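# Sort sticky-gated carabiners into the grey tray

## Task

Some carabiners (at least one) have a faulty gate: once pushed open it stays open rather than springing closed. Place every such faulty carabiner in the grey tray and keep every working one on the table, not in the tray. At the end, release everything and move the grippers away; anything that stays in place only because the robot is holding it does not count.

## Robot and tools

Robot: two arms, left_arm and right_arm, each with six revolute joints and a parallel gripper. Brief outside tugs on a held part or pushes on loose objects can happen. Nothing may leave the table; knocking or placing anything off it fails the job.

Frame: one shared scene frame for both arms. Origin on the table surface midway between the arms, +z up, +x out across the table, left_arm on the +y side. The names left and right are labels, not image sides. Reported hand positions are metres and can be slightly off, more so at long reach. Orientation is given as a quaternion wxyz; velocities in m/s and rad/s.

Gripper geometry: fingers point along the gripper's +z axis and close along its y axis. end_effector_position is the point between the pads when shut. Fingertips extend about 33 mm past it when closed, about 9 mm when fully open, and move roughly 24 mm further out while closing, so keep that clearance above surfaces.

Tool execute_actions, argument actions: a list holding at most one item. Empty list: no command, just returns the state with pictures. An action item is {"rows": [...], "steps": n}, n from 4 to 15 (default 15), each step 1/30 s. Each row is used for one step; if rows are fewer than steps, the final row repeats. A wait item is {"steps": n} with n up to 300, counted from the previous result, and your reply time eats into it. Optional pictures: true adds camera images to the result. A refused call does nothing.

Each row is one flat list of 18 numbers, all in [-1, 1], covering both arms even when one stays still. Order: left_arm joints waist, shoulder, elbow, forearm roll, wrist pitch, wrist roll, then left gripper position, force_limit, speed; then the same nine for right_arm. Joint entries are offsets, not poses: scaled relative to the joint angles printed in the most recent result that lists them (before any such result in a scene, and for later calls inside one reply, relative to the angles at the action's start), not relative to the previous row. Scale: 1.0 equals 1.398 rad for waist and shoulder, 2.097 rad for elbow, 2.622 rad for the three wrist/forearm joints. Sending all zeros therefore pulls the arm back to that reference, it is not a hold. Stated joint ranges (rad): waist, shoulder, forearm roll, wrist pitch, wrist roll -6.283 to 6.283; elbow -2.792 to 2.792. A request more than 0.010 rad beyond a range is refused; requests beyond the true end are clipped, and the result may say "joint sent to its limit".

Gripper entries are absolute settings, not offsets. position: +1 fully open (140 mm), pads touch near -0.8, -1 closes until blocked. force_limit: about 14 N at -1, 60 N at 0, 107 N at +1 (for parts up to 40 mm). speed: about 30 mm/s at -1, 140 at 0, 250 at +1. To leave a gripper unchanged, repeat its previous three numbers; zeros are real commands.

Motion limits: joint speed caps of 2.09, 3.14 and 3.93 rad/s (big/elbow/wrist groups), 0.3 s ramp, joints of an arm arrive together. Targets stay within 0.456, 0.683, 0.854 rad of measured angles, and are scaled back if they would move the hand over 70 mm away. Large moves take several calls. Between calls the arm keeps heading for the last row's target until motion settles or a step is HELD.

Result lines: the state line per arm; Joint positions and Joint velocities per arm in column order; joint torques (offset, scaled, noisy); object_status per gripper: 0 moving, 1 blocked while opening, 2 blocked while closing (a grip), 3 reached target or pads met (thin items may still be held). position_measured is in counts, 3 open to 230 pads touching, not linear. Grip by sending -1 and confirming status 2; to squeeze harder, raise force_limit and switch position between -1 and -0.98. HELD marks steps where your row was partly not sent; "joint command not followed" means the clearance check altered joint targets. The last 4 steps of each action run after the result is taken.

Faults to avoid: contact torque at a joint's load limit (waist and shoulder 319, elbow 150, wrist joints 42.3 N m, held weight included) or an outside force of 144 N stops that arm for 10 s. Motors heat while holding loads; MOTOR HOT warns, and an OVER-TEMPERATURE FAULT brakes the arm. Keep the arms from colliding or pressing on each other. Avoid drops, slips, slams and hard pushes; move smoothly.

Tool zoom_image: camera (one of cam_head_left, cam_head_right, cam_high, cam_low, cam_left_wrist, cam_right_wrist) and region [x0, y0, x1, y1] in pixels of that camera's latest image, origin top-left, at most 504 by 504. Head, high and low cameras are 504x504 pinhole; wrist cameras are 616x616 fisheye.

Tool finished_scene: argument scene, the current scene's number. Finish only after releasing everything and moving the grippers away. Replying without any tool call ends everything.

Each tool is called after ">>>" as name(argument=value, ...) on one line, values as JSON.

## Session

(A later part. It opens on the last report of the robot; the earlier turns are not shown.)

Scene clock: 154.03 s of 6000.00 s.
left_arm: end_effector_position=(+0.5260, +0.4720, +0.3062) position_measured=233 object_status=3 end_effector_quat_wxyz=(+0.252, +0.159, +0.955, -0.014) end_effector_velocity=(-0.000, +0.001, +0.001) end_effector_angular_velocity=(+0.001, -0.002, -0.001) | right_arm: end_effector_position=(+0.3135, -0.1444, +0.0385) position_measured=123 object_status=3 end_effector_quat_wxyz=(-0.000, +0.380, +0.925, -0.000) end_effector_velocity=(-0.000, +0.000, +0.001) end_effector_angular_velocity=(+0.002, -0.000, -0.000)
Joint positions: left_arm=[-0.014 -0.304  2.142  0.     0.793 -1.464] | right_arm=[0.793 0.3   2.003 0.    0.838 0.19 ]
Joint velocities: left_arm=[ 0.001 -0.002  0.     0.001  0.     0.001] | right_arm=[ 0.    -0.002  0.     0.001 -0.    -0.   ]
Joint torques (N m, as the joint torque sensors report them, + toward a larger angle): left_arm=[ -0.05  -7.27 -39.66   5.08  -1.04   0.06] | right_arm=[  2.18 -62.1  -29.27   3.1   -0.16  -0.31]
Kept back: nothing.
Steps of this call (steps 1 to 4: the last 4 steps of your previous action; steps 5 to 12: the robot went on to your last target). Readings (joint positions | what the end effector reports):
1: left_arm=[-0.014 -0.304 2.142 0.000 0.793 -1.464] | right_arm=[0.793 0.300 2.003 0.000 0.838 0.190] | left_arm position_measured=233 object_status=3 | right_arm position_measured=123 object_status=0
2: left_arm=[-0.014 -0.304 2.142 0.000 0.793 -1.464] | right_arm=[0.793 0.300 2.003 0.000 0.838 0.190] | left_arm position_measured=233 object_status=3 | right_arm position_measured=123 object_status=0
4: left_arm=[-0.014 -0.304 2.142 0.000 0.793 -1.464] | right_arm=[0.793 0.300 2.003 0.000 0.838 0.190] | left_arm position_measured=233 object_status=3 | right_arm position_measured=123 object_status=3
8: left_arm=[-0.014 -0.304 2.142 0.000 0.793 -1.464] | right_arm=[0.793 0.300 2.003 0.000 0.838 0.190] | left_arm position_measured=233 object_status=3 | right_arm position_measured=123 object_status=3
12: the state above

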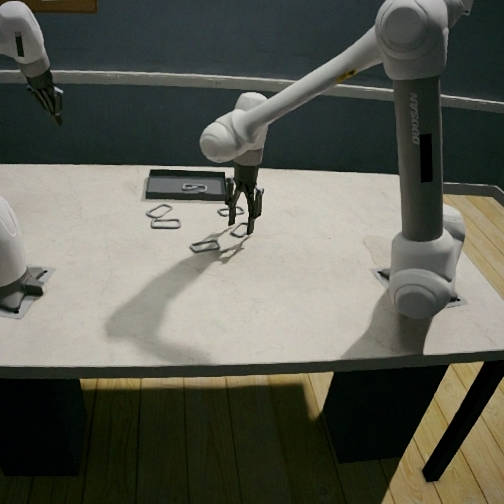

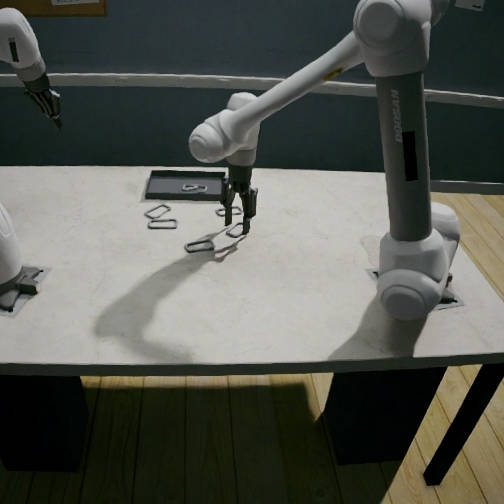

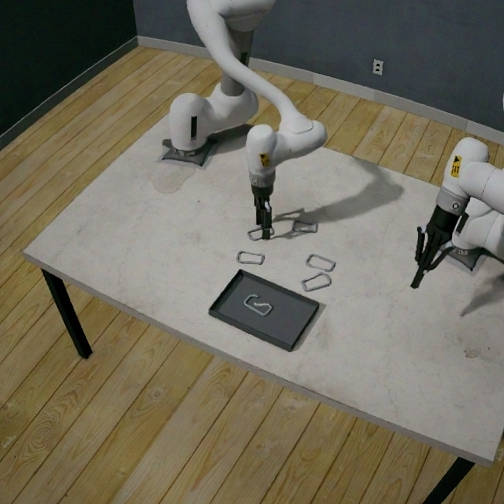

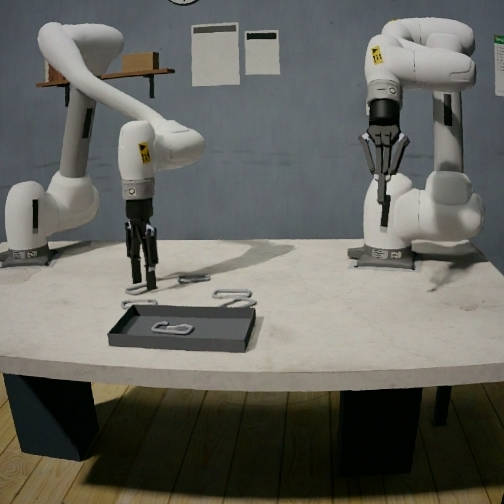

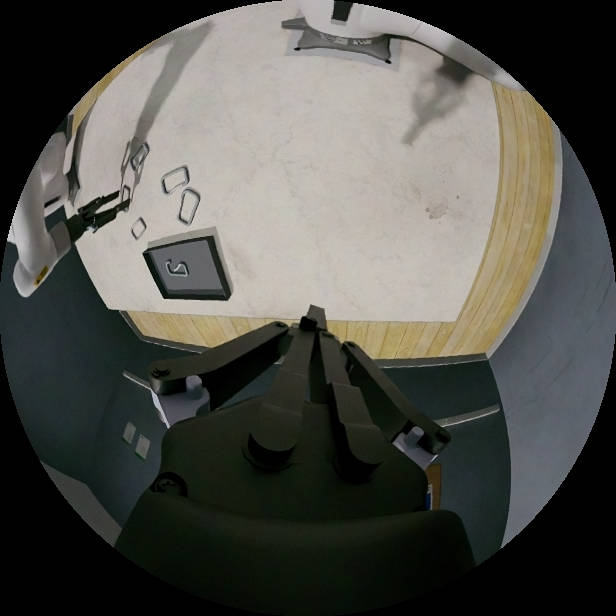

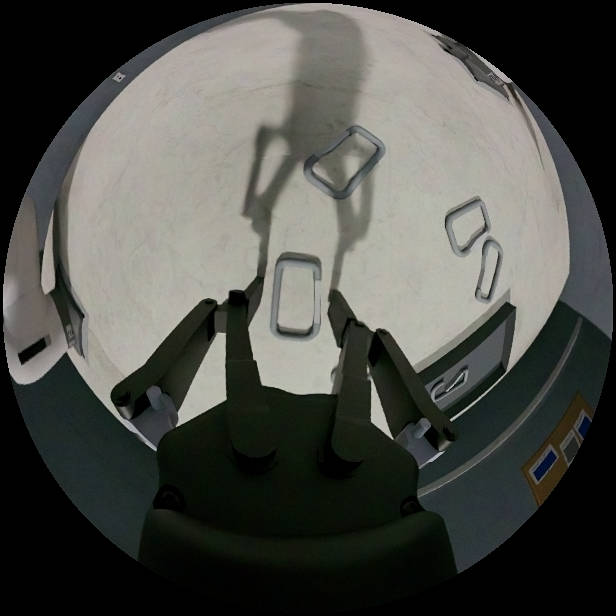

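>>> execute_actions(actions=[{"rows":[[0,0,0,0,0,0,-0.9,0,1,0,-0.0215,-0.007,0,0.017,0,0.05,-0.9,0],[0,0,0,0,0,0,-0.9,0,1,0,-0.0215,-0.007,0,0.017,0,0.05,-0.9,0],[0,0,0,0,0,0,-0.9,0,1,0,-0.0215,-0.007,0,0.017,0,0.05,-0.9,0],[0,0,0,0,0,0,-0.9,0,1,0,-0.0215,-0.007,0,0.017,0,0.05,-0.9,0],[0,0,0,0,0,0,-0.9,0,1,0,-0.0215,-0.007,0,0.017,0,0.05,-0.9,0],[0,0,0,0,0,0,-0.9,0,1,0,-0.0215,-0.007,0,0.017,0,0.05,-0.9,0],[0,0,0,0,0,0,-0.9,0,1,0.1624,0.0508,-0.0954,0,0.0492,0.411,0.05,-0.9,0]],"steps":15}], pictures=false)

>>> execute_actions(actions=[{"steps":22}], pictures=true)

>>> zoom_image(camera="cam_right_wrist", region=[200,200,400,400])

Scene clock: 154.87 s of 6000.00 s.
left_arm: end_effector_position=(+0.5260, +0.4720, +0.3062) position_measured=233 object_status=3 end_effector_quat_wxyz=(+0.252, +0.159, +0.955, -0.014) end_effector_velocity=(+0.000, +0.000, -0.000) end_effector_angular_velocity=(+0.001, +0.000, -0.001) | right_arm: end_effector_position=(+0.3030, -0.1264, +0.0645) position_measured=123 object_status=3 end_effector_quat_wxyz=(-0.000, +0.417, +0.909, -0.001) end_effector_velocity=(-0.148, +0.283, +0.040) end_effector_angular_velocity=(-0.008, +0.001, -1.214)
Joint positions: left_arm=[-0.014 -0.304  2.142  0.     0.793 -1.464] | right_arm=[0.823 0.285 1.963 0.    0.896 0.302]
Joint velocities: left_arm=[ 0.001  0.001 -0.     0.    -0.     0.001] | right_arm=[ 0.452  0.201 -0.373  0.     0.179  1.666]
Joint torques (N m, as the joint torque sensors report them, + toward a larger angle): left_arm=[  0.54  -7.79 -39.49   5.04  -1.06  -0.04] | right_arm=[ 14.97 -60.85 -34.58   4.29  -0.13  -0.35]
Steps of this call (steps 1 to 14: the robot went on to your last target; steps 15 to 25: the first 11 steps of this action). Readings (joint positions | what the end effector reports):
15: left_arm=[-0.014 -0.304 2.142 0.000 0.793 -1.464] | right_arm=[0.793 0.300 2.003 0.000 0.839 0.190] | left_arm position_measured=233 object_status=3 | right_arm position_measured=123 object_status=3
16: left_arm=[-0.014 -0.304 2.142 0.000 0.793 -1.464] | right_arm=[0.793 0.297 2.002 0.000 0.844 0.190] | left_arm position_measured=233 object_status=3 | right_arm position_measured=123 object_status=3
18: left_arm=[-0.014 -0.304 2.142 0.000 0.793 -1.464] | right_arm=[0.793 0.281 1.994 0.000 0.867 0.190] | left_arm position_measured=233 object_status=3 | right_arm position_measured=123 object_status=3
22: left_arm=[-0.014 -0.304 2.142 0.000 0.793 -1.464] | right_arm=[0.795 0.273 1.987 0.000 0.882 0.197] | left_arm position_measured=233 object_status=3 | right_arm position_measured=123 object_status=3
25: the state above

Scene clock: 155.60 s of 6000.00 s.
left_arm: end_effector_position=(+0.5260, +0.4720, +0.3062) position_measured=233 object_status=3 end_effector_quat_wxyz=(+0.252, +0.159, +0.955, -0.014) end_effector_velocity=(-0.000, +0.000, +0.000) end_effector_angular_velocity=(-0.000, -0.001, +0.000) | right_arm: end_effector_position=(+0.2199, -0.0086, +0.0807) position_measured=123 object_status=3 end_effector_quat_wxyz=(-0.000, +0.728, +0.686, +0.000) end_effector_velocity=(-0.001, +0.000, +0.001) end_effector_angular_velocity=(+0.002, -0.001, -0.004)
Joint positions: left_arm=[-0.014 -0.304  2.142  0.     0.793 -1.464] | right_arm=[1.02  0.371 1.803 0.    0.967 1.267]
Joint velocities: left_arm=[ 0.    -0.001 -0.    -0.     0.    -0.   ] | right_arm=[ 0.001 -0.002 -0.     0.     0.     0.005]
Joint torques (N m, as the joint torque sensors report them, + toward a larger angle): left_arm=[  0.09  -6.93 -39.53   5.17  -1.07  -0.01] | right_arm=[  3.94 -71.27 -32.54   3.83  -0.24  -0.23]
Kept back: nothing.
Steps of this call (steps 1 to 4: the last 4 steps of your previous action; steps 5 to 22: the robot went on to your last target). Readings (joint positions | what the end effector reports):
1: left_arm=[-0.014 -0.304 2.142 0.000 0.793 -1.464] | right_arm=[0.840 0.293 1.949 0.000 0.902 0.366] | left_arm position_measured=233 object_status=3 | right_arm position_measured=123 object_status=3
2: left_arm=[-0.014 -0.304 2.142 0.000 0.793 -1.464] | right_arm=[0.857 0.300 1.935 0.000 0.908 0.437] | left_arm position_measured=233 object_status=3 | right_arm position_measured=123 object_status=3
4: left_arm=[-0.014 -0.304 2.142 0.000 0.793 -1.464] | right_arm=[0.888 0.314 1.910 0.000 0.919 0.579] | left_arm position_measured=233 object_status=3 | right_arm position_measured=123 object_status=3
8: left_arm=[-0.014 -0.304 2.142 0.000 0.793 -1.464] | right_arm=[0.946 0.339 1.863 0.000 0.940 0.878] | left_arm position_measured=233 object_status=3 | right_arm position_measured=123 object_status=3
22: the state above

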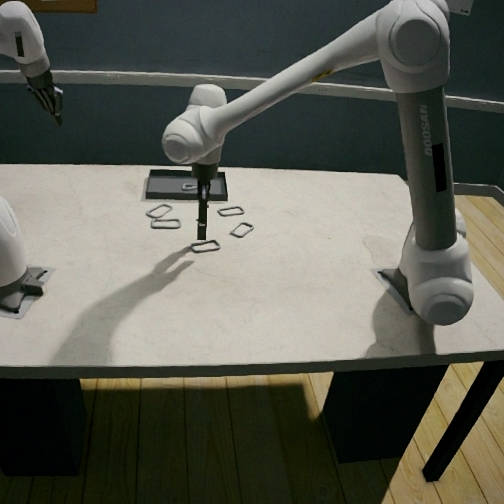

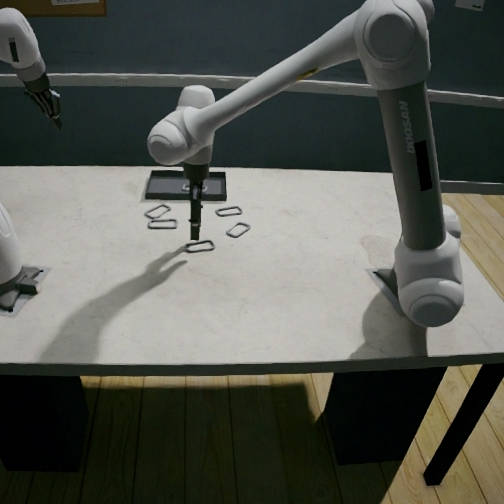

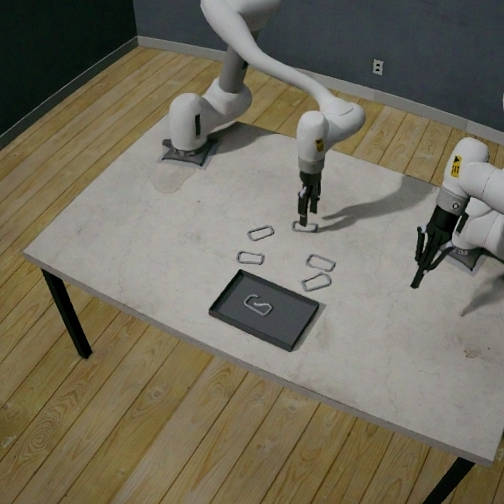

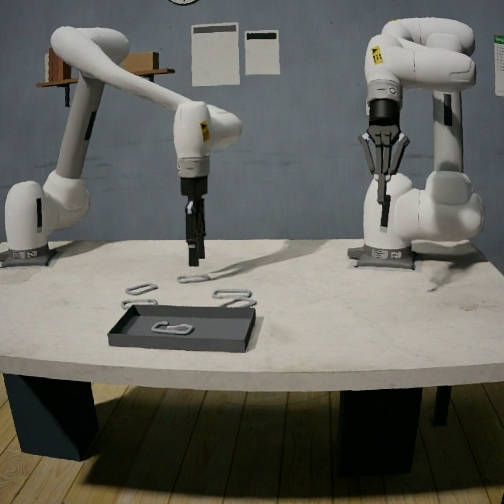

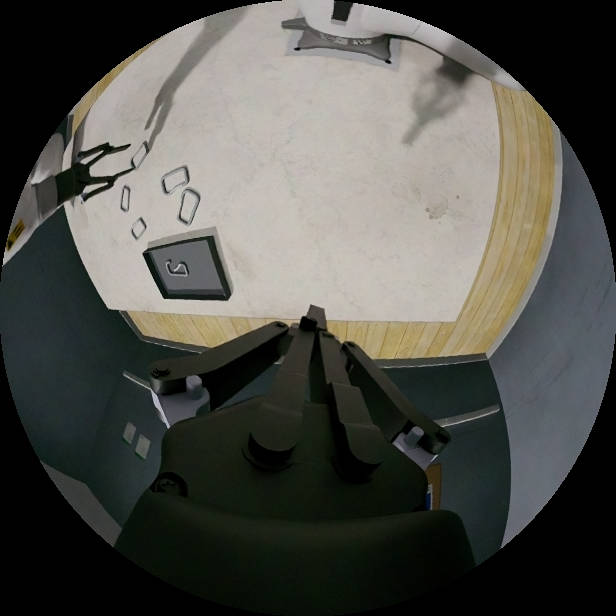

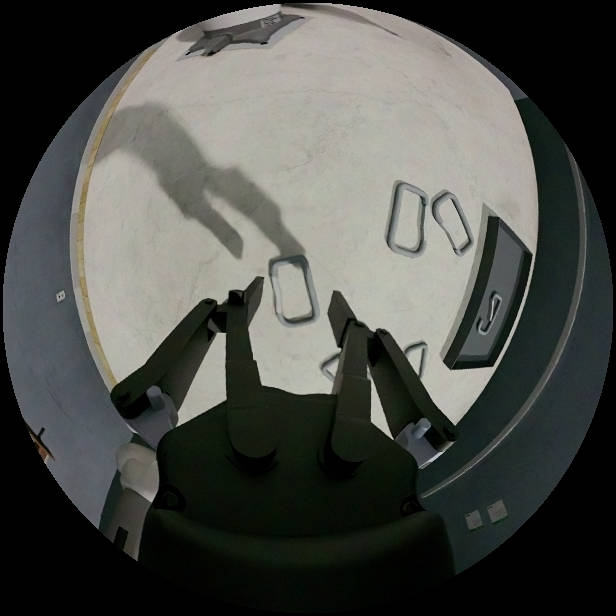

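Region (200, 200, 400, 400) of cam_right_wrist's 616x616 image, scaled by 2.520, with more detail than that image has.

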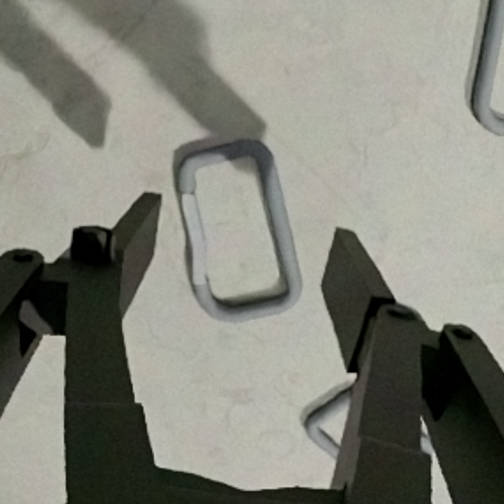

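>>> execute_actions(actions=[{"rows":[[0,0,0,0,0,0,-0.9,0,1,-0.002,0.007,0.0196,0,-0.0192,-0.0583,0.05,-0.9,0]],"steps":15}], pictures=false)

>>> execute_actions(actions=[{"steps":8}], pictures=true)

>>> zoom_image(camera="cam_right_wrist", region=[200,200,400,400])

Scene clock: 156.23 s of 6000.00 s.
left_arm: end_effector_position=(+0.5260, +0.4720, +0.3062) position_measured=233 object_status=3 end_effector_quat_wxyz=(+0.252, +0.159, +0.955, -0.014) end_effector_velocity=(-0.000, -0.000, +0.001) end_effector_angular_velocity=(-0.001, -0.001, +0.001) | right_arm: end_effector_position=(+0.2176, -0.0195, +0.0558) position_measured=123 object_status=3 end_effector_quat_wxyz=(-0.000, +0.675, +0.738, -0.000) end_effector_velocity=(+0.000, -0.003, -0.004) end_effector_angular_velocity=(-0.001, +0.000, +0.023)
Joint positions: left_arm=[-0.014 -0.304  2.142  0.     0.793 -1.464] | right_arm=[1.017 0.381 1.844 0.    0.918 1.116]
Joint velocities: left_arm=[-0.    -0.001  0.    -0.     0.    -0.001] | right_arm=[-0.002  0.001  0.008 -0.    -0.008 -0.025]
Joint torques (N m, as the joint torque sensors report them, + toward a larger angle): left_arm=[ -0.05  -7.52 -39.83   5.14  -1.17  -0.03] | right_arm=[  3.71 -72.29 -30.68   3.77  -0.36  -0.05]
Steps of this call (steps 1 to 8: the robot went on to your last target; steps 9 to 19: the first 11 steps of this action). Readings (joint positions | what the end effector reports):
9: left_arm=[-0.014 -0.304 2.142 0.000 0.793 -1.464] | right_arm=[1.020 0.371 1.803 0.000 0.967 1.267] | left_arm position_measured=233 object_status=3 | right_arm position_measured=123 object_status=3
10: left_arm=[-0.014 -0.304 2.142 0.000 0.793 -1.464] | right_arm=[1.020 0.371 1.805 0.000 0.965 1.261] | left_arm position_measured=233 object_status=3 | right_arm position_measured=123 object_status=3
12: left_arm=[-0.014 -0.304 2.142 0.000 0.793 -1.464] | right_arm=[1.019 0.375 1.820 0.000 0.947 1.206] | left_arm position_measured=233 object_status=3 | right_arm position_measured=123 object_status=3
16: left_arm=[-0.014 -0.304 2.142 0.000 0.793 -1.464] | right_arm=[1.017 0.380 1.842 0.000 0.920 1.122] | left_arm position_measured=233 object_status=3 | right_arm position_measured=123 object_status=3
19: the state above

Scene clock: 156.50 s of 6000.00 s.
left_arm: end_effector_position=(+0.5260, +0.4720, +0.3062) position_measured=233 object_status=3 end_effector_quat_wxyz=(+0.252, +0.159, +0.955, -0.014) end_effector_velocity=(+0.000, +0.000, +0.000) end_effector_angular_velocity=(+0.001, -0.000, -0.001) | right_arm: end_effector_position=(+0.2177, -0.0197, +0.0554) position_measured=123 object_status=3 end_effector_quat_wxyz=(+0.000, +0.674, +0.739, -0.000) end_effector_velocity=(+0.000, -0.000, +0.001) end_effector_angular_velocity=(+0.001, -0.000, -0.000)
Joint positions: left_arm=[-0.014 -0.304  2.142  0.     0.793 -1.464] | right_arm=[1.017 0.381 1.844 0.    0.917 1.114]
Joint velocities: left_arm=[ 0.     0.    -0.     0.001 -0.     0.001] | right_arm=[-0.    -0.002  0.     0.     0.001 -0.   ]
Joint torques (N m, as the joint torque sensors report them, + toward a larger angle): left_arm=[ -0.45  -7.11 -39.62   5.14  -1.06   0.03] | right_arm=[  3.54 -73.47 -31.24   3.61  -0.06   0.02]
Kept back: nothing.
Steps of this call (steps 1 to 4: the last 4 steps of your previous action; steps 5 to 8: the robot went on to your last target). Readings (joint positions | what the end effector reports):
1: left_arm=[-0.014 -0.304 2.142 0.000 0.793 -1.464] | right_arm=[1.017 0.381 1.844 0.000 0.917 1.115] | left_arm position_measured=233 object_status=3 | right_arm position_measured=123 object_status=3
2: left_arm=[-0.014 -0.304 2.142 0.000 0.793 -1.464] | right_arm=[1.017 0.381 1.844 0.000 0.917 1.115] | left_arm position_measured=233 object_status=3 | right_arm position_measured=123 object_status=3
4: left_arm=[-0.014 -0.304 2.142 0.000 0.793 -1.464] | right_arm=[1.017 0.381 1.844 0.000 0.917 1.114] | left_arm position_measured=233 object_status=3 | right_arm position_measured=123 object_status=3
8: the state above

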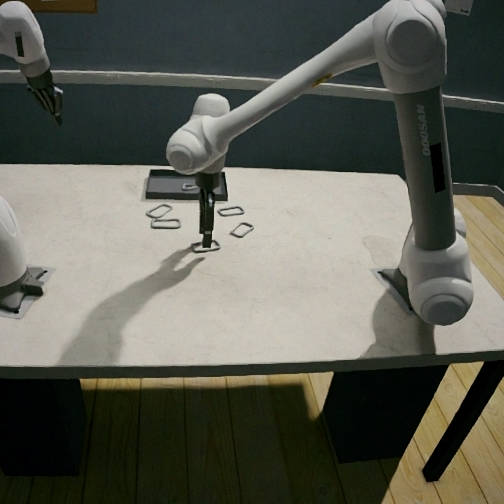

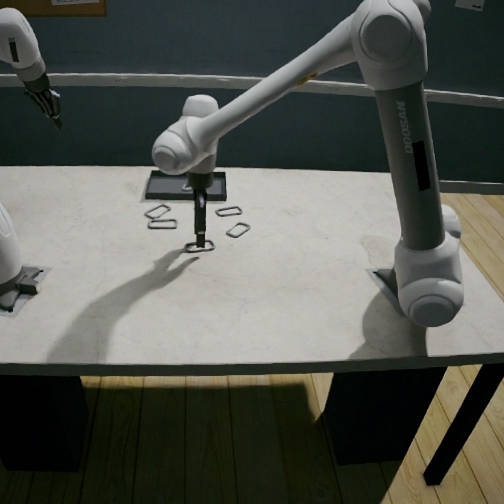

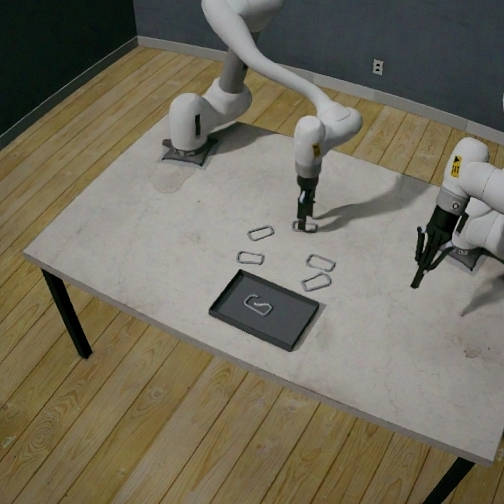

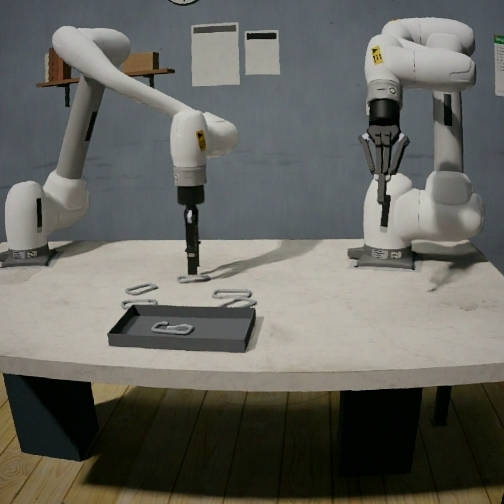

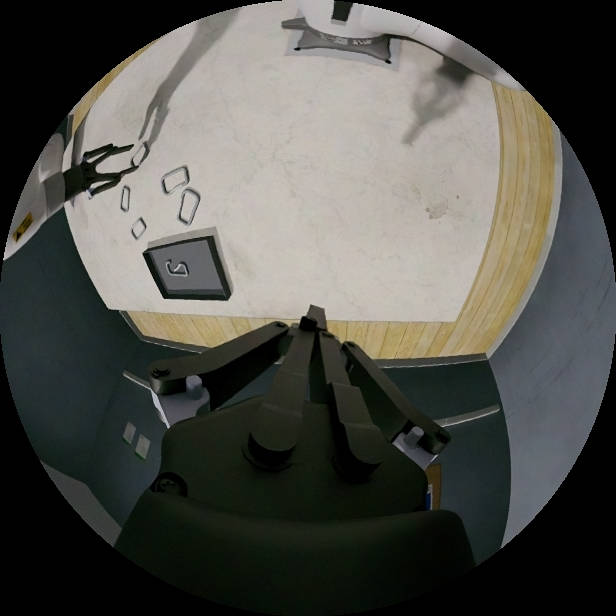

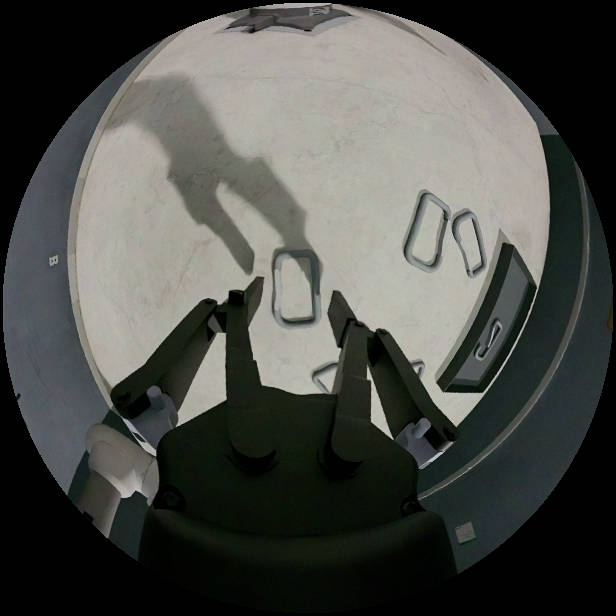

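Region (200, 200, 400, 400) of cam_right_wrist's 616x616 image, scaled by 2.520, with more detail than that image has.

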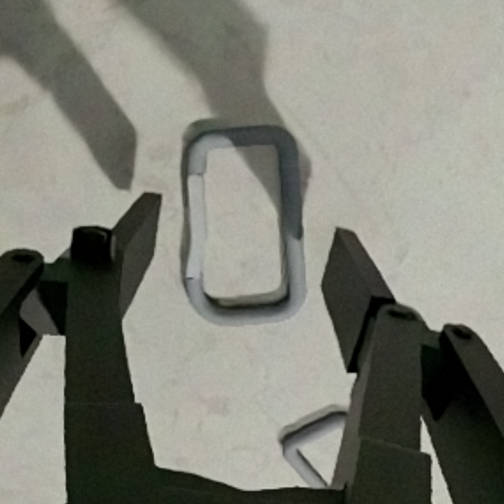

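>>> execute_actions(actions=[{"rows":[[0,0,0,0,0,0,-0.9,0,1,0,0.0143,0.0062,0,-0.0126,0,0.05,-0.9,0]],"steps":15}], pictures=false)

>>> execute_actions(actions=[{"steps":6}], pictures=false)

>>> execute_actions(actions=[{"rows":[[0,0,0,0,0,0,-0.9,0,1,0,0,0,0,0,0,-0.46,-0.9,-0.7]],"steps":15}], pictures=false)

>>> execute_actions(actions=[{"steps":12}], pictures=false)

>>> execute_actions(actions=[{"rows":[[0,0,0,0,0,0,-0.9,0,1,0,-0.0012,-0.0005,0,0.001,0,-0.47,-0.9,-0.7]],"steps":12}], pictures=false)

>>> execute_actions(actions=[{"rows":[[0,0,0,0,0,0,-0.9,0,1,0,-0.0012,-0.0005,0,0.001,0,-0.46,-0.9,-0.7]],"steps":12}], pictures=false)

>>> execute_actions(actions=[{"rows":[[0,0,0,0,0,0,-0.9,0,1,0,0,0,0,0,0,-0.47,-0.4,-0.7]],"steps":15}], pictures=true)

>>> zoom_image(camera="cam_right_wrist", region=[200,200,400,400])

Scene clock: 157.23 s of 6000.00 s.
left_arm: end_effector_position=(+0.5260, +0.4720, +0.3062) position_measured=233 object_status=3 end_effector_quat_wxyz=(+0.252, +0.159, +0.955, -0.014) end_effector_velocity=(+0.000, +0.000, -0.001) end_effector_angular_velocity=(+0.002, +0.002, -0.001) | right_arm: end_effector_position=(+0.2178, -0.0197, +0.0365) position_measured=123 object_status=3 end_effector_quat_wxyz=(+0.000, +0.674, +0.739, -0.000) end_effector_velocity=(+0.000, +0.000, -0.003) end_effector_angular_velocity=(+0.000, -0.000, +0.000)
Joint positions: left_arm=[-0.014 -0.304  2.142  0.     0.793 -1.464] | right_arm=[ 1.017  0.4    1.857 -0.     0.884  1.114]
Joint velocities: left_arm=[0.    0.002 0.    0.001 0.    0.001] | right_arm=[ 0.     0.004  0.001 -0.    -0.005 -0.   ]
Joint torques (N m, as the joint torque sensors report them, + toward a larger angle): left_arm=[ -0.77  -7.68 -39.52   5.03  -1.12  -0.05] | right_arm=[  3.41 -74.11 -30.05   3.65  -0.31  -0.43]
Steps of this call (steps 1 to 11: the robot went on to your last target; steps 12 to 22: the first 11 steps of this action). Readings (joint positions | what the end effector reports):
12: left_arm=[-0.014 -0.304 2.142 0.000 0.793 -1.464] | right_arm=[1.017 0.381 1.844 0.000 0.917 1.114] | left_arm position_measured=233 object_status=3 | right_arm position_measured=123 object_status=3
13: left_arm=[-0.014 -0.304 2.142 0.000 0.793 -1.464] | right_arm=[1.017 0.384 1.846 0.000 0.912 1.114] | left_arm position_measured=233 object_status=3 | right_arm position_measured=123 object_status=3
15: left_arm=[-0.014 -0.304 2.142 0.000 0.793 -1.464] | right_arm=[1.017 0.394 1.853 -0.000 0.895 1.114] | left_arm position_measured=233 object_status=3 | right_arm position_measured=123 object_status=3
19: left_arm=[-0.014 -0.304 2.142 0.000 0.793 -1.464] | right_arm=[1.017 0.400 1.857 -0.000 0.886 1.114] | left_arm position_measured=233 object_status=3 | right_arm position_measured=123 object_status=3
22: the state above

Scene clock: 157.43 s of 6000.00 s.
left_arm: end_effector_position=(+0.5260, +0.4720, +0.3062) position_measured=233 object_status=3 end_effector_quat_wxyz=(+0.252, +0.159, +0.955, -0.014) end_effector_velocity=(-0.000, -0.001, -0.000) end_effector_angular_velocity=(-0.000, +0.001, -0.001) | right_arm: end_effector_position=(+0.2178, -0.0197, +0.0363) position_measured=123 object_status=3 end_effector_quat_wxyz=(+0.000, +0.674, +0.739, -0.000) end_effector_velocity=(-0.000, -0.000, -0.002) end_effector_angular_velocity=(-0.001, +0.002, +0.000)
Joint positions: left_arm=[-0.014 -0.304  2.142  0.     0.793 -1.464] | right_arm=[1.017 0.401 1.857 0.    0.884 1.114]
Joint velocities: left_arm=[-0.001  0.    -0.    -0.     0.    -0.001] | right_arm=[-0.     0.002  0.     0.001 -0.001 -0.001]
Joint torques (N m, as the joint torque sensors report them, + toward a larger angle): left_arm=[ -0.57  -7.67 -39.37   5.24  -1.08   0.04] | right_arm=[  3.44 -73.53 -30.63   3.71  -0.16  -0.1 ]
Kept back: nothing.
Steps of this call (steps 1 to 4: the last 4 steps of your previous action; steps 5 to 6: the robot went on to your last target). Readings (joint positions | what the end effector reports):
1: left_arm=[-0.014 -0.304 2.142 0.000 0.793 -1.464] | right_arm=[1.017 0.401 1.857 -0.000 0.884 1.114] | left_arm position_measured=233 object_status=3 | right_arm position_measured=123 object_status=3
2: left_arm=[-0.014 -0.304 2.142 0.000 0.793 -1.464] | right_arm=[1.017 0.401 1.857 -0.000 0.884 1.114] | left_arm position_measured=233 object_status=3 | right_arm position_measured=123 object_status=3
4: left_arm=[-0.014 -0.304 2.142 0.000 0.793 -1.464] | right_arm=[1.017 0.401 1.857 -0.000 0.884 1.114] | left_arm position_measured=233 object_status=3 | right_arm position_measured=123 object_status=3
6: the state above

Scene clock: 157.80 s of 6000.00 s.
left_arm: end_effector_position=(+0.5260, +0.4720, +0.3062) position_measured=233 object_status=3 end_effector_quat_wxyz=(+0.252, +0.159, +0.955, -0.014) end_effector_velocity=(-0.000, -0.000, -0.000) end_effector_angular_velocity=(+0.001, +0.000, -0.002) | right_arm: end_effector_position=(+0.2177, -0.0197, +0.0363) position_measured=148 object_status=0 end_effector_quat_wxyz=(+0.000, +0.674, +0.739, -0.000) end_effector_velocity=(-0.000, +0.001, +0.001) end_effector_angular_velocity=(+0.001, +0.000, +0.001)
Joint positions: left_arm=[-0.014 -0.304  2.142  0.     0.793 -1.464] | right_arm=[1.017 0.401 1.857 0.    0.884 1.114]
Joint velocities: left_arm=[-0.001  0.    -0.    -0.     0.     0.002] | right_arm=[ 0.    -0.    -0.001  0.001 -0.    -0.001]
Joint torques (N m, as the joint torque sensors report them, + toward a larger angle): left_arm=[  0.05  -7.85 -39.44   5.12  -1.     0.01] | right_arm=[  3.19 -63.79 -26.3    3.66  -0.67  -0.22]
Steps of this call (steps 1 to 11: the first 11 steps of this action). Readings (joint positions | what the end effector reports):
1: left_arm=[-0.014 -0.304 2.142 0.000 0.793 -1.464] | right_arm=[1.017 0.401 1.857 0.000 0.884 1.114] | left_arm position_measured=233 object_status=3 | right_arm position_measured=123 object_status=0
2: left_arm=[-0.014 -0.304 2.142 0.000 0.793 -1.464] | right_arm=[1.017 0.401 1.857 0.000 0.884 1.114] | left_arm position_measured=233 object_status=3 | right_arm position_measured=124 object_status=0
4: left_arm=[-0.014 -0.304 2.142 0.000 0.793 -1.464] | right_arm=[1.017 0.401 1.857 0.000 0.884 1.114] | left_arm position_measured=233 object_status=3 | right_arm position_measured=131 object_status=0
8: left_arm=[-0.014 -0.304 2.142 0.000 0.793 -1.464] | right_arm=[1.017 0.401 1.857 0.000 0.884 1.114] | left_arm position_measured=233 object_status=3 | right_arm position_measured=144 object_status=0
11: the state above

Scene clock: 158.20 s of 6000.00 s.
left_arm: end_effector_position=(+0.5260, +0.4720, +0.3062) position_measured=233 object_status=3 end_effector_quat_wxyz=(+0.252, +0.159, +0.955, -0.014) end_effector_velocity=(-0.000, -0.000, +0.001) end_effector_angular_velocity=(+0.001, -0.002, -0.003) | right_arm: end_effector_position=(+0.2177, -0.0197, +0.0363) position_measured=148 object_status=2 end_effector_quat_wxyz=(+0.000, +0.674, +0.739, -0.000) end_effector_velocity=(-0.000, +0.001, +0.002) end_effector_angular_velocity=(+0.003, -0.001, -0.000)
Joint positions: left_arm=[-0.014 -0.304  2.142  0.     0.793 -1.464] | right_arm=[1.017 0.401 1.857 0.    0.884 1.114]
Joint velocities: left_arm=[-0.001 -0.002  0.     0.    -0.     0.002] | right_arm=[ 0.001 -0.002 -0.001  0.    -0.     0.   ]
Joint torques (N m, as the joint torque sensors report them, + toward a larger angle): left_arm=[  0.07  -7.69 -39.62   4.97  -1.08   0.11] | right_arm=[  2.89 -66.03 -26.31   3.45  -0.59  -0.21]
Kept back: nothing.
Steps of this call (steps 1 to 4: the last 4 steps of your previous action; steps 5 to 12: the robot went on to your last target). Readings (joint positions | what the end effector reports):
1: left_arm=[-0.014 -0.304 2.142 0.000 0.793 -1.464] | right_arm=[1.017 0.401 1.857 0.000 0.884 1.114] | left_arm position_measured=233 object_status=3 | right_arm position_measured=148 object_status=0
2: left_arm=[-0.014 -0.304 2.142 0.000 0.793 -1.464] | right_arm=[1.017 0.401 1.857 0.000 0.884 1.114] | left_arm position_measured=233 object_status=3 | right_arm position_measured=148 object_status=0
4: left_arm=[-0.014 -0.304 2.142 0.000 0.793 -1.464] | right_arm=[1.017 0.401 1.857 0.000 0.884 1.114] | left_arm position_measured=233 object_status=3 | right_arm position_measured=148 object_status=2
8: left_arm=[-0.014 -0.304 2.142 0.000 0.793 -1.464] | right_arm=[1.017 0.401 1.857 0.000 0.884 1.114] | left_arm position_measured=233 object_status=3 | right_arm position_measured=148 object_status=2
12: the state above

Scene clock: 158.47 s of 6000.00 s.
left_arm: end_effector_position=(+0.5260, +0.4720, +0.3062) position_measured=233 object_status=3 end_effector_quat_wxyz=(+0.252, +0.159, +0.955, -0.014) end_effector_velocity=(-0.000, -0.000, +0.001) end_effector_angular_velocity=(-0.000, -0.001, -0.001) | right_arm: end_effector_position=(+0.2178, -0.0197, +0.0377) position_measured=151 object_status=0 end_effector_quat_wxyz=(+0.000, +0.674, +0.739, -0.000) end_effector_velocity=(-0.000, -0.000, +0.001) end_effector_angular_velocity=(+0.000, -0.000, +0.000)
Joint positions: left_arm=[-0.014 -0.304  2.142  0.     0.793 -1.464] | right_arm=[1.017 0.399 1.856 0.    0.887 1.114]
Joint velocities: left_arm=[-0.    -0.001  0.    -0.    -0.     0.   ] | right_arm=[ 0.    -0.002 -0.     0.     0.002  0.   ]
Joint torques (N m, as the joint torque sensors report them, + toward a larger angle): left_arm=[ -0.6   -7.25 -39.9    5.03  -1.11   0.04] | right_arm=[  2.45 -67.79 -27.12   3.46   0.19  -0.18]
Steps of this call (steps 1 to 8: the first 8 steps of this action). Readings (joint positions | what the end effector reports):
1: left_arm=[-0.014 -0.304 2.142 0.000 0.793 -1.464] | right_arm=[1.017 0.401 1.857 0.000 0.884 1.114] | left_arm position_measured=233 object_status=3 | right_arm position_measured=148 object_status=0
2: left_arm=[-0.014 -0.304 2.142 0.000 0.793 -1.464] | right_arm=[1.017 0.401 1.857 0.000 0.884 1.114] | left_arm position_measured=233 object_status=3 | right_arm position_measured=148 object_status=0
4: left_arm=[-0.014 -0.304 2.142 0.000 0.793 -1.464] | right_arm=[1.017 0.400 1.857 0.000 0.886 1.114] | left_arm position_measured=233 object_status=3 | right_arm position_measured=148 object_status=0
8: the state above

Scene clock: 158.87 s of 6000.00 s.
left_arm: end_effector_position=(+0.5260, +0.4720, +0.3062) position_measured=233 object_status=3 end_effector_quat_wxyz=(+0.252, +0.159, +0.955, -0.014) end_effector_velocity=(-0.000, -0.000, -0.000) end_effector_angular_velocity=(+0.002, -0.000, -0.003) | right_arm: end_effector_position=(+0.2178, -0.0196, +0.0394) position_measured=156 object_status=0 end_effector_quat_wxyz=(+0.000, +0.674, +0.739, -0.000) end_effector_velocity=(+0.000, -0.001, +0.001) end_effector_angular_velocity=(-0.000, -0.000, -0.000)
Joint positions: left_arm=[-0.014 -0.304  2.142  0.     0.793 -1.464] | right_arm=[1.017 0.397 1.855 0.    0.889 1.114]
Joint velocities: left_arm=[-0.    -0.     0.     0.001  0.     0.003] | right_arm=[-0.    -0.002  0.    -0.     0.002  0.   ]
Joint torques (N m, as the joint torque sensors report them, + toward a larger angle): left_arm=[ -0.59  -7.65 -39.33   5.04  -1.06  -0.06] | right_arm=[  1.98 -59.32 -22.41   3.35   0.36  -0.58]
Steps of this call (steps 1 to 4: the last 4 steps of your previous action; steps 5 to 12: the first 8 steps of this action, its rows measured from where the robot was after step 4). Readings (joint positions | what the end effector reports):
4: left_arm=[-0.014 -0.304 2.142 0.000 0.793 -1.464] | right_arm=[1.017 0.399 1.856 0.000 0.887 1.114] | left_arm position_measured=233 object_status=3 | right_arm position_measured=151 object_status=0
5: left_arm=[-0.014 -0.304 2.142 0.000 0.793 -1.464] | right_arm=[1.017 0.399 1.856 0.000 0.887 1.114] | left_arm position_measured=233 object_status=3 | right_arm position_measured=151 object_status=0
6: left_arm=[-0.014 -0.304 2.142 0.000 0.793 -1.464] | right_arm=[1.017 0.399 1.856 0.000 0.887 1.114] | left_arm position_measured=233 object_status=3 | right_arm position_measured=151 object_status=0
8: left_arm=[-0.014 -0.304 2.142 0.000 0.793 -1.464] | right_arm=[1.017 0.398 1.855 0.000 0.889 1.114] | left_arm position_measured=233 object_status=3 | right_arm position_measured=154 object_status=0
12: the state above

Scene clock: 159.37 s of 6000.00 s.
left_arm: end_effector_position=(+0.5260, +0.4720, +0.3062) position_measured=233 object_status=3 end_effector_quat_wxyz=(+0.252, +0.159, +0.955, -0.014) end_effector_velocity=(-0.000, -0.001, -0.000) end_effector_angular_velocity=(-0.001, +0.001, +0.000) | right_arm: end_effector_position=(+0.2178, -0.0195, +0.0397) position_measured=167 object_status=2 end_effector_quat_wxyz=(-0.000, +0.674, +0.739, +0.000) end_effector_velocity=(-0.000, -0.001, +0.000) end_effector_angular_velocity=(-0.000, +0.000, -0.001)
Joint positions: left_arm=[-0.014 -0.304  2.142  0.     0.793 -1.464] | right_arm=[1.017 0.397 1.855 0.    0.889 1.114]
Joint velocities: left_arm=[-0.001  0.     0.    -0.    -0.    -0.001] | right_arm=[-0.    -0.001  0.001  0.    -0.     0.   ]
Joint torques (N m, as the joint torque sensors report them, + toward a larger angle): left_arm=[  0.1   -7.81 -39.37   5.05  -1.13   0.  ] | right_arm=[  1.6  -32.89  -2.48   3.52   1.61   0.02]
Steps of this call (steps 1 to 4: the last 4 steps of your previous action; steps 5 to 15: the first 11 steps of this action, its rows measured from where the robot was after step 4). Readings (joint positions | what the end effector reports):
4: left_arm=[-0.014 -0.304 2.142 0.000 0.793 -1.464] | right_arm=[1.017 0.397 1.855 0.000 0.889 1.114] | left_arm position_measured=233 object_status=3 | right_arm position_measured=157 object_status=0
5: left_arm=[-0.014 -0.304 2.142 0.000 0.793 -1.464] | right_arm=[1.017 0.397 1.855 0.000 0.889 1.114] | left_arm position_measured=233 object_status=3 | right_arm position_measured=157 object_status=0
6: left_arm=[-0.014 -0.304 2.142 0.000 0.793 -1.464] | right_arm=[1.017 0.397 1.855 0.000 0.889 1.114] | left_arm position_measured=233 object_status=3 | right_arm position_measured=165 object_status=0
8: left_arm=[-0.014 -0.304 2.142 0.000 0.793 -1.464] | right_arm=[1.017 0.397 1.855 0.000 0.889 1.114] | left_arm position_measured=233 object_status=3 | right_arm position_measured=167 object_status=0
12: left_arm=[-0.014 -0.304 2.142 0.000 0.793 -1.464] | right_arm=[1.017 0.397 1.855 0.000 0.889 1.114] | left_arm position_measured=233 object_status=3 | right_arm position_measured=167 object_status=2
15: the state above

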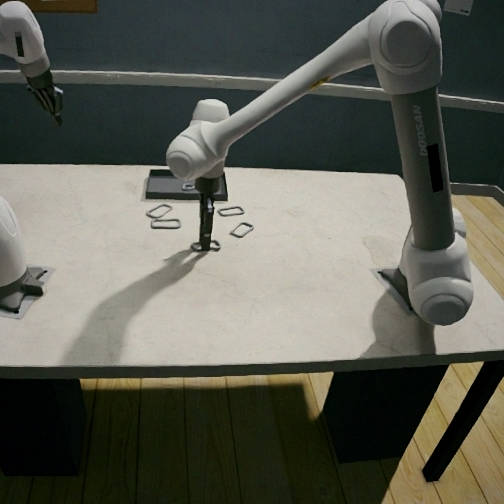

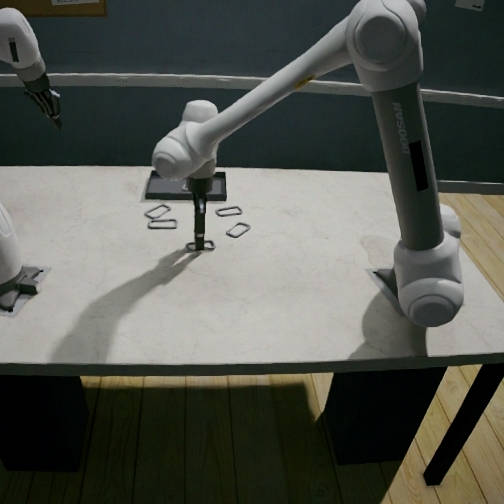

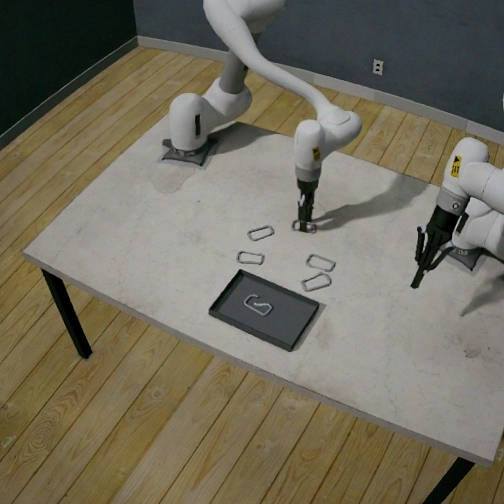

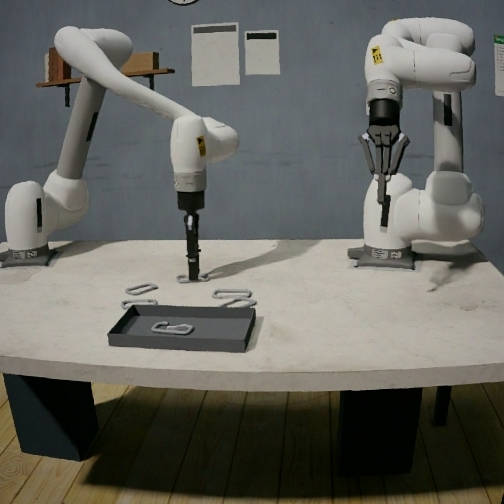

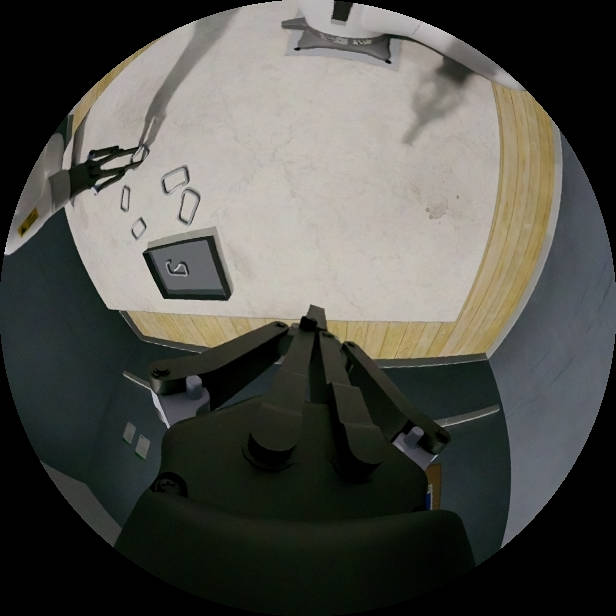

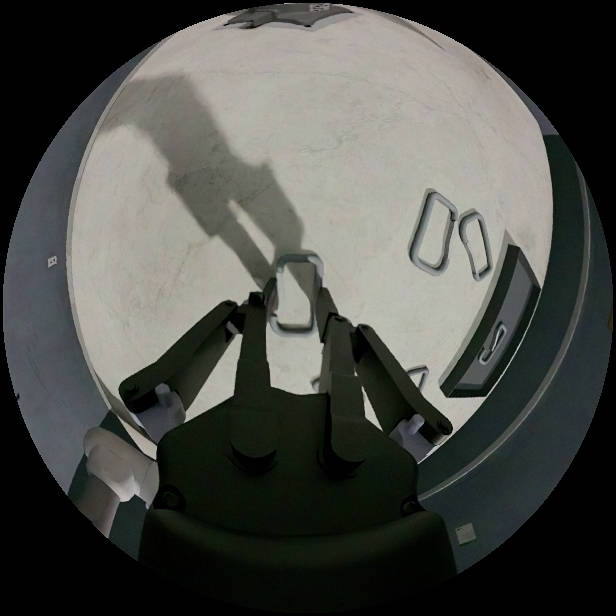

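Region (200, 200, 400, 400) of cam_right_wrist's 616x616 image, scaled by 2.520, with more detail than that image has.

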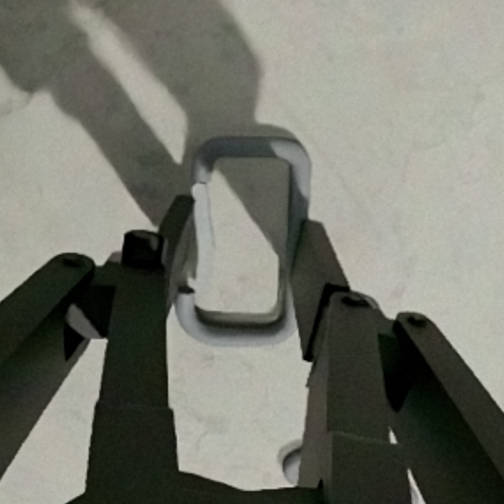

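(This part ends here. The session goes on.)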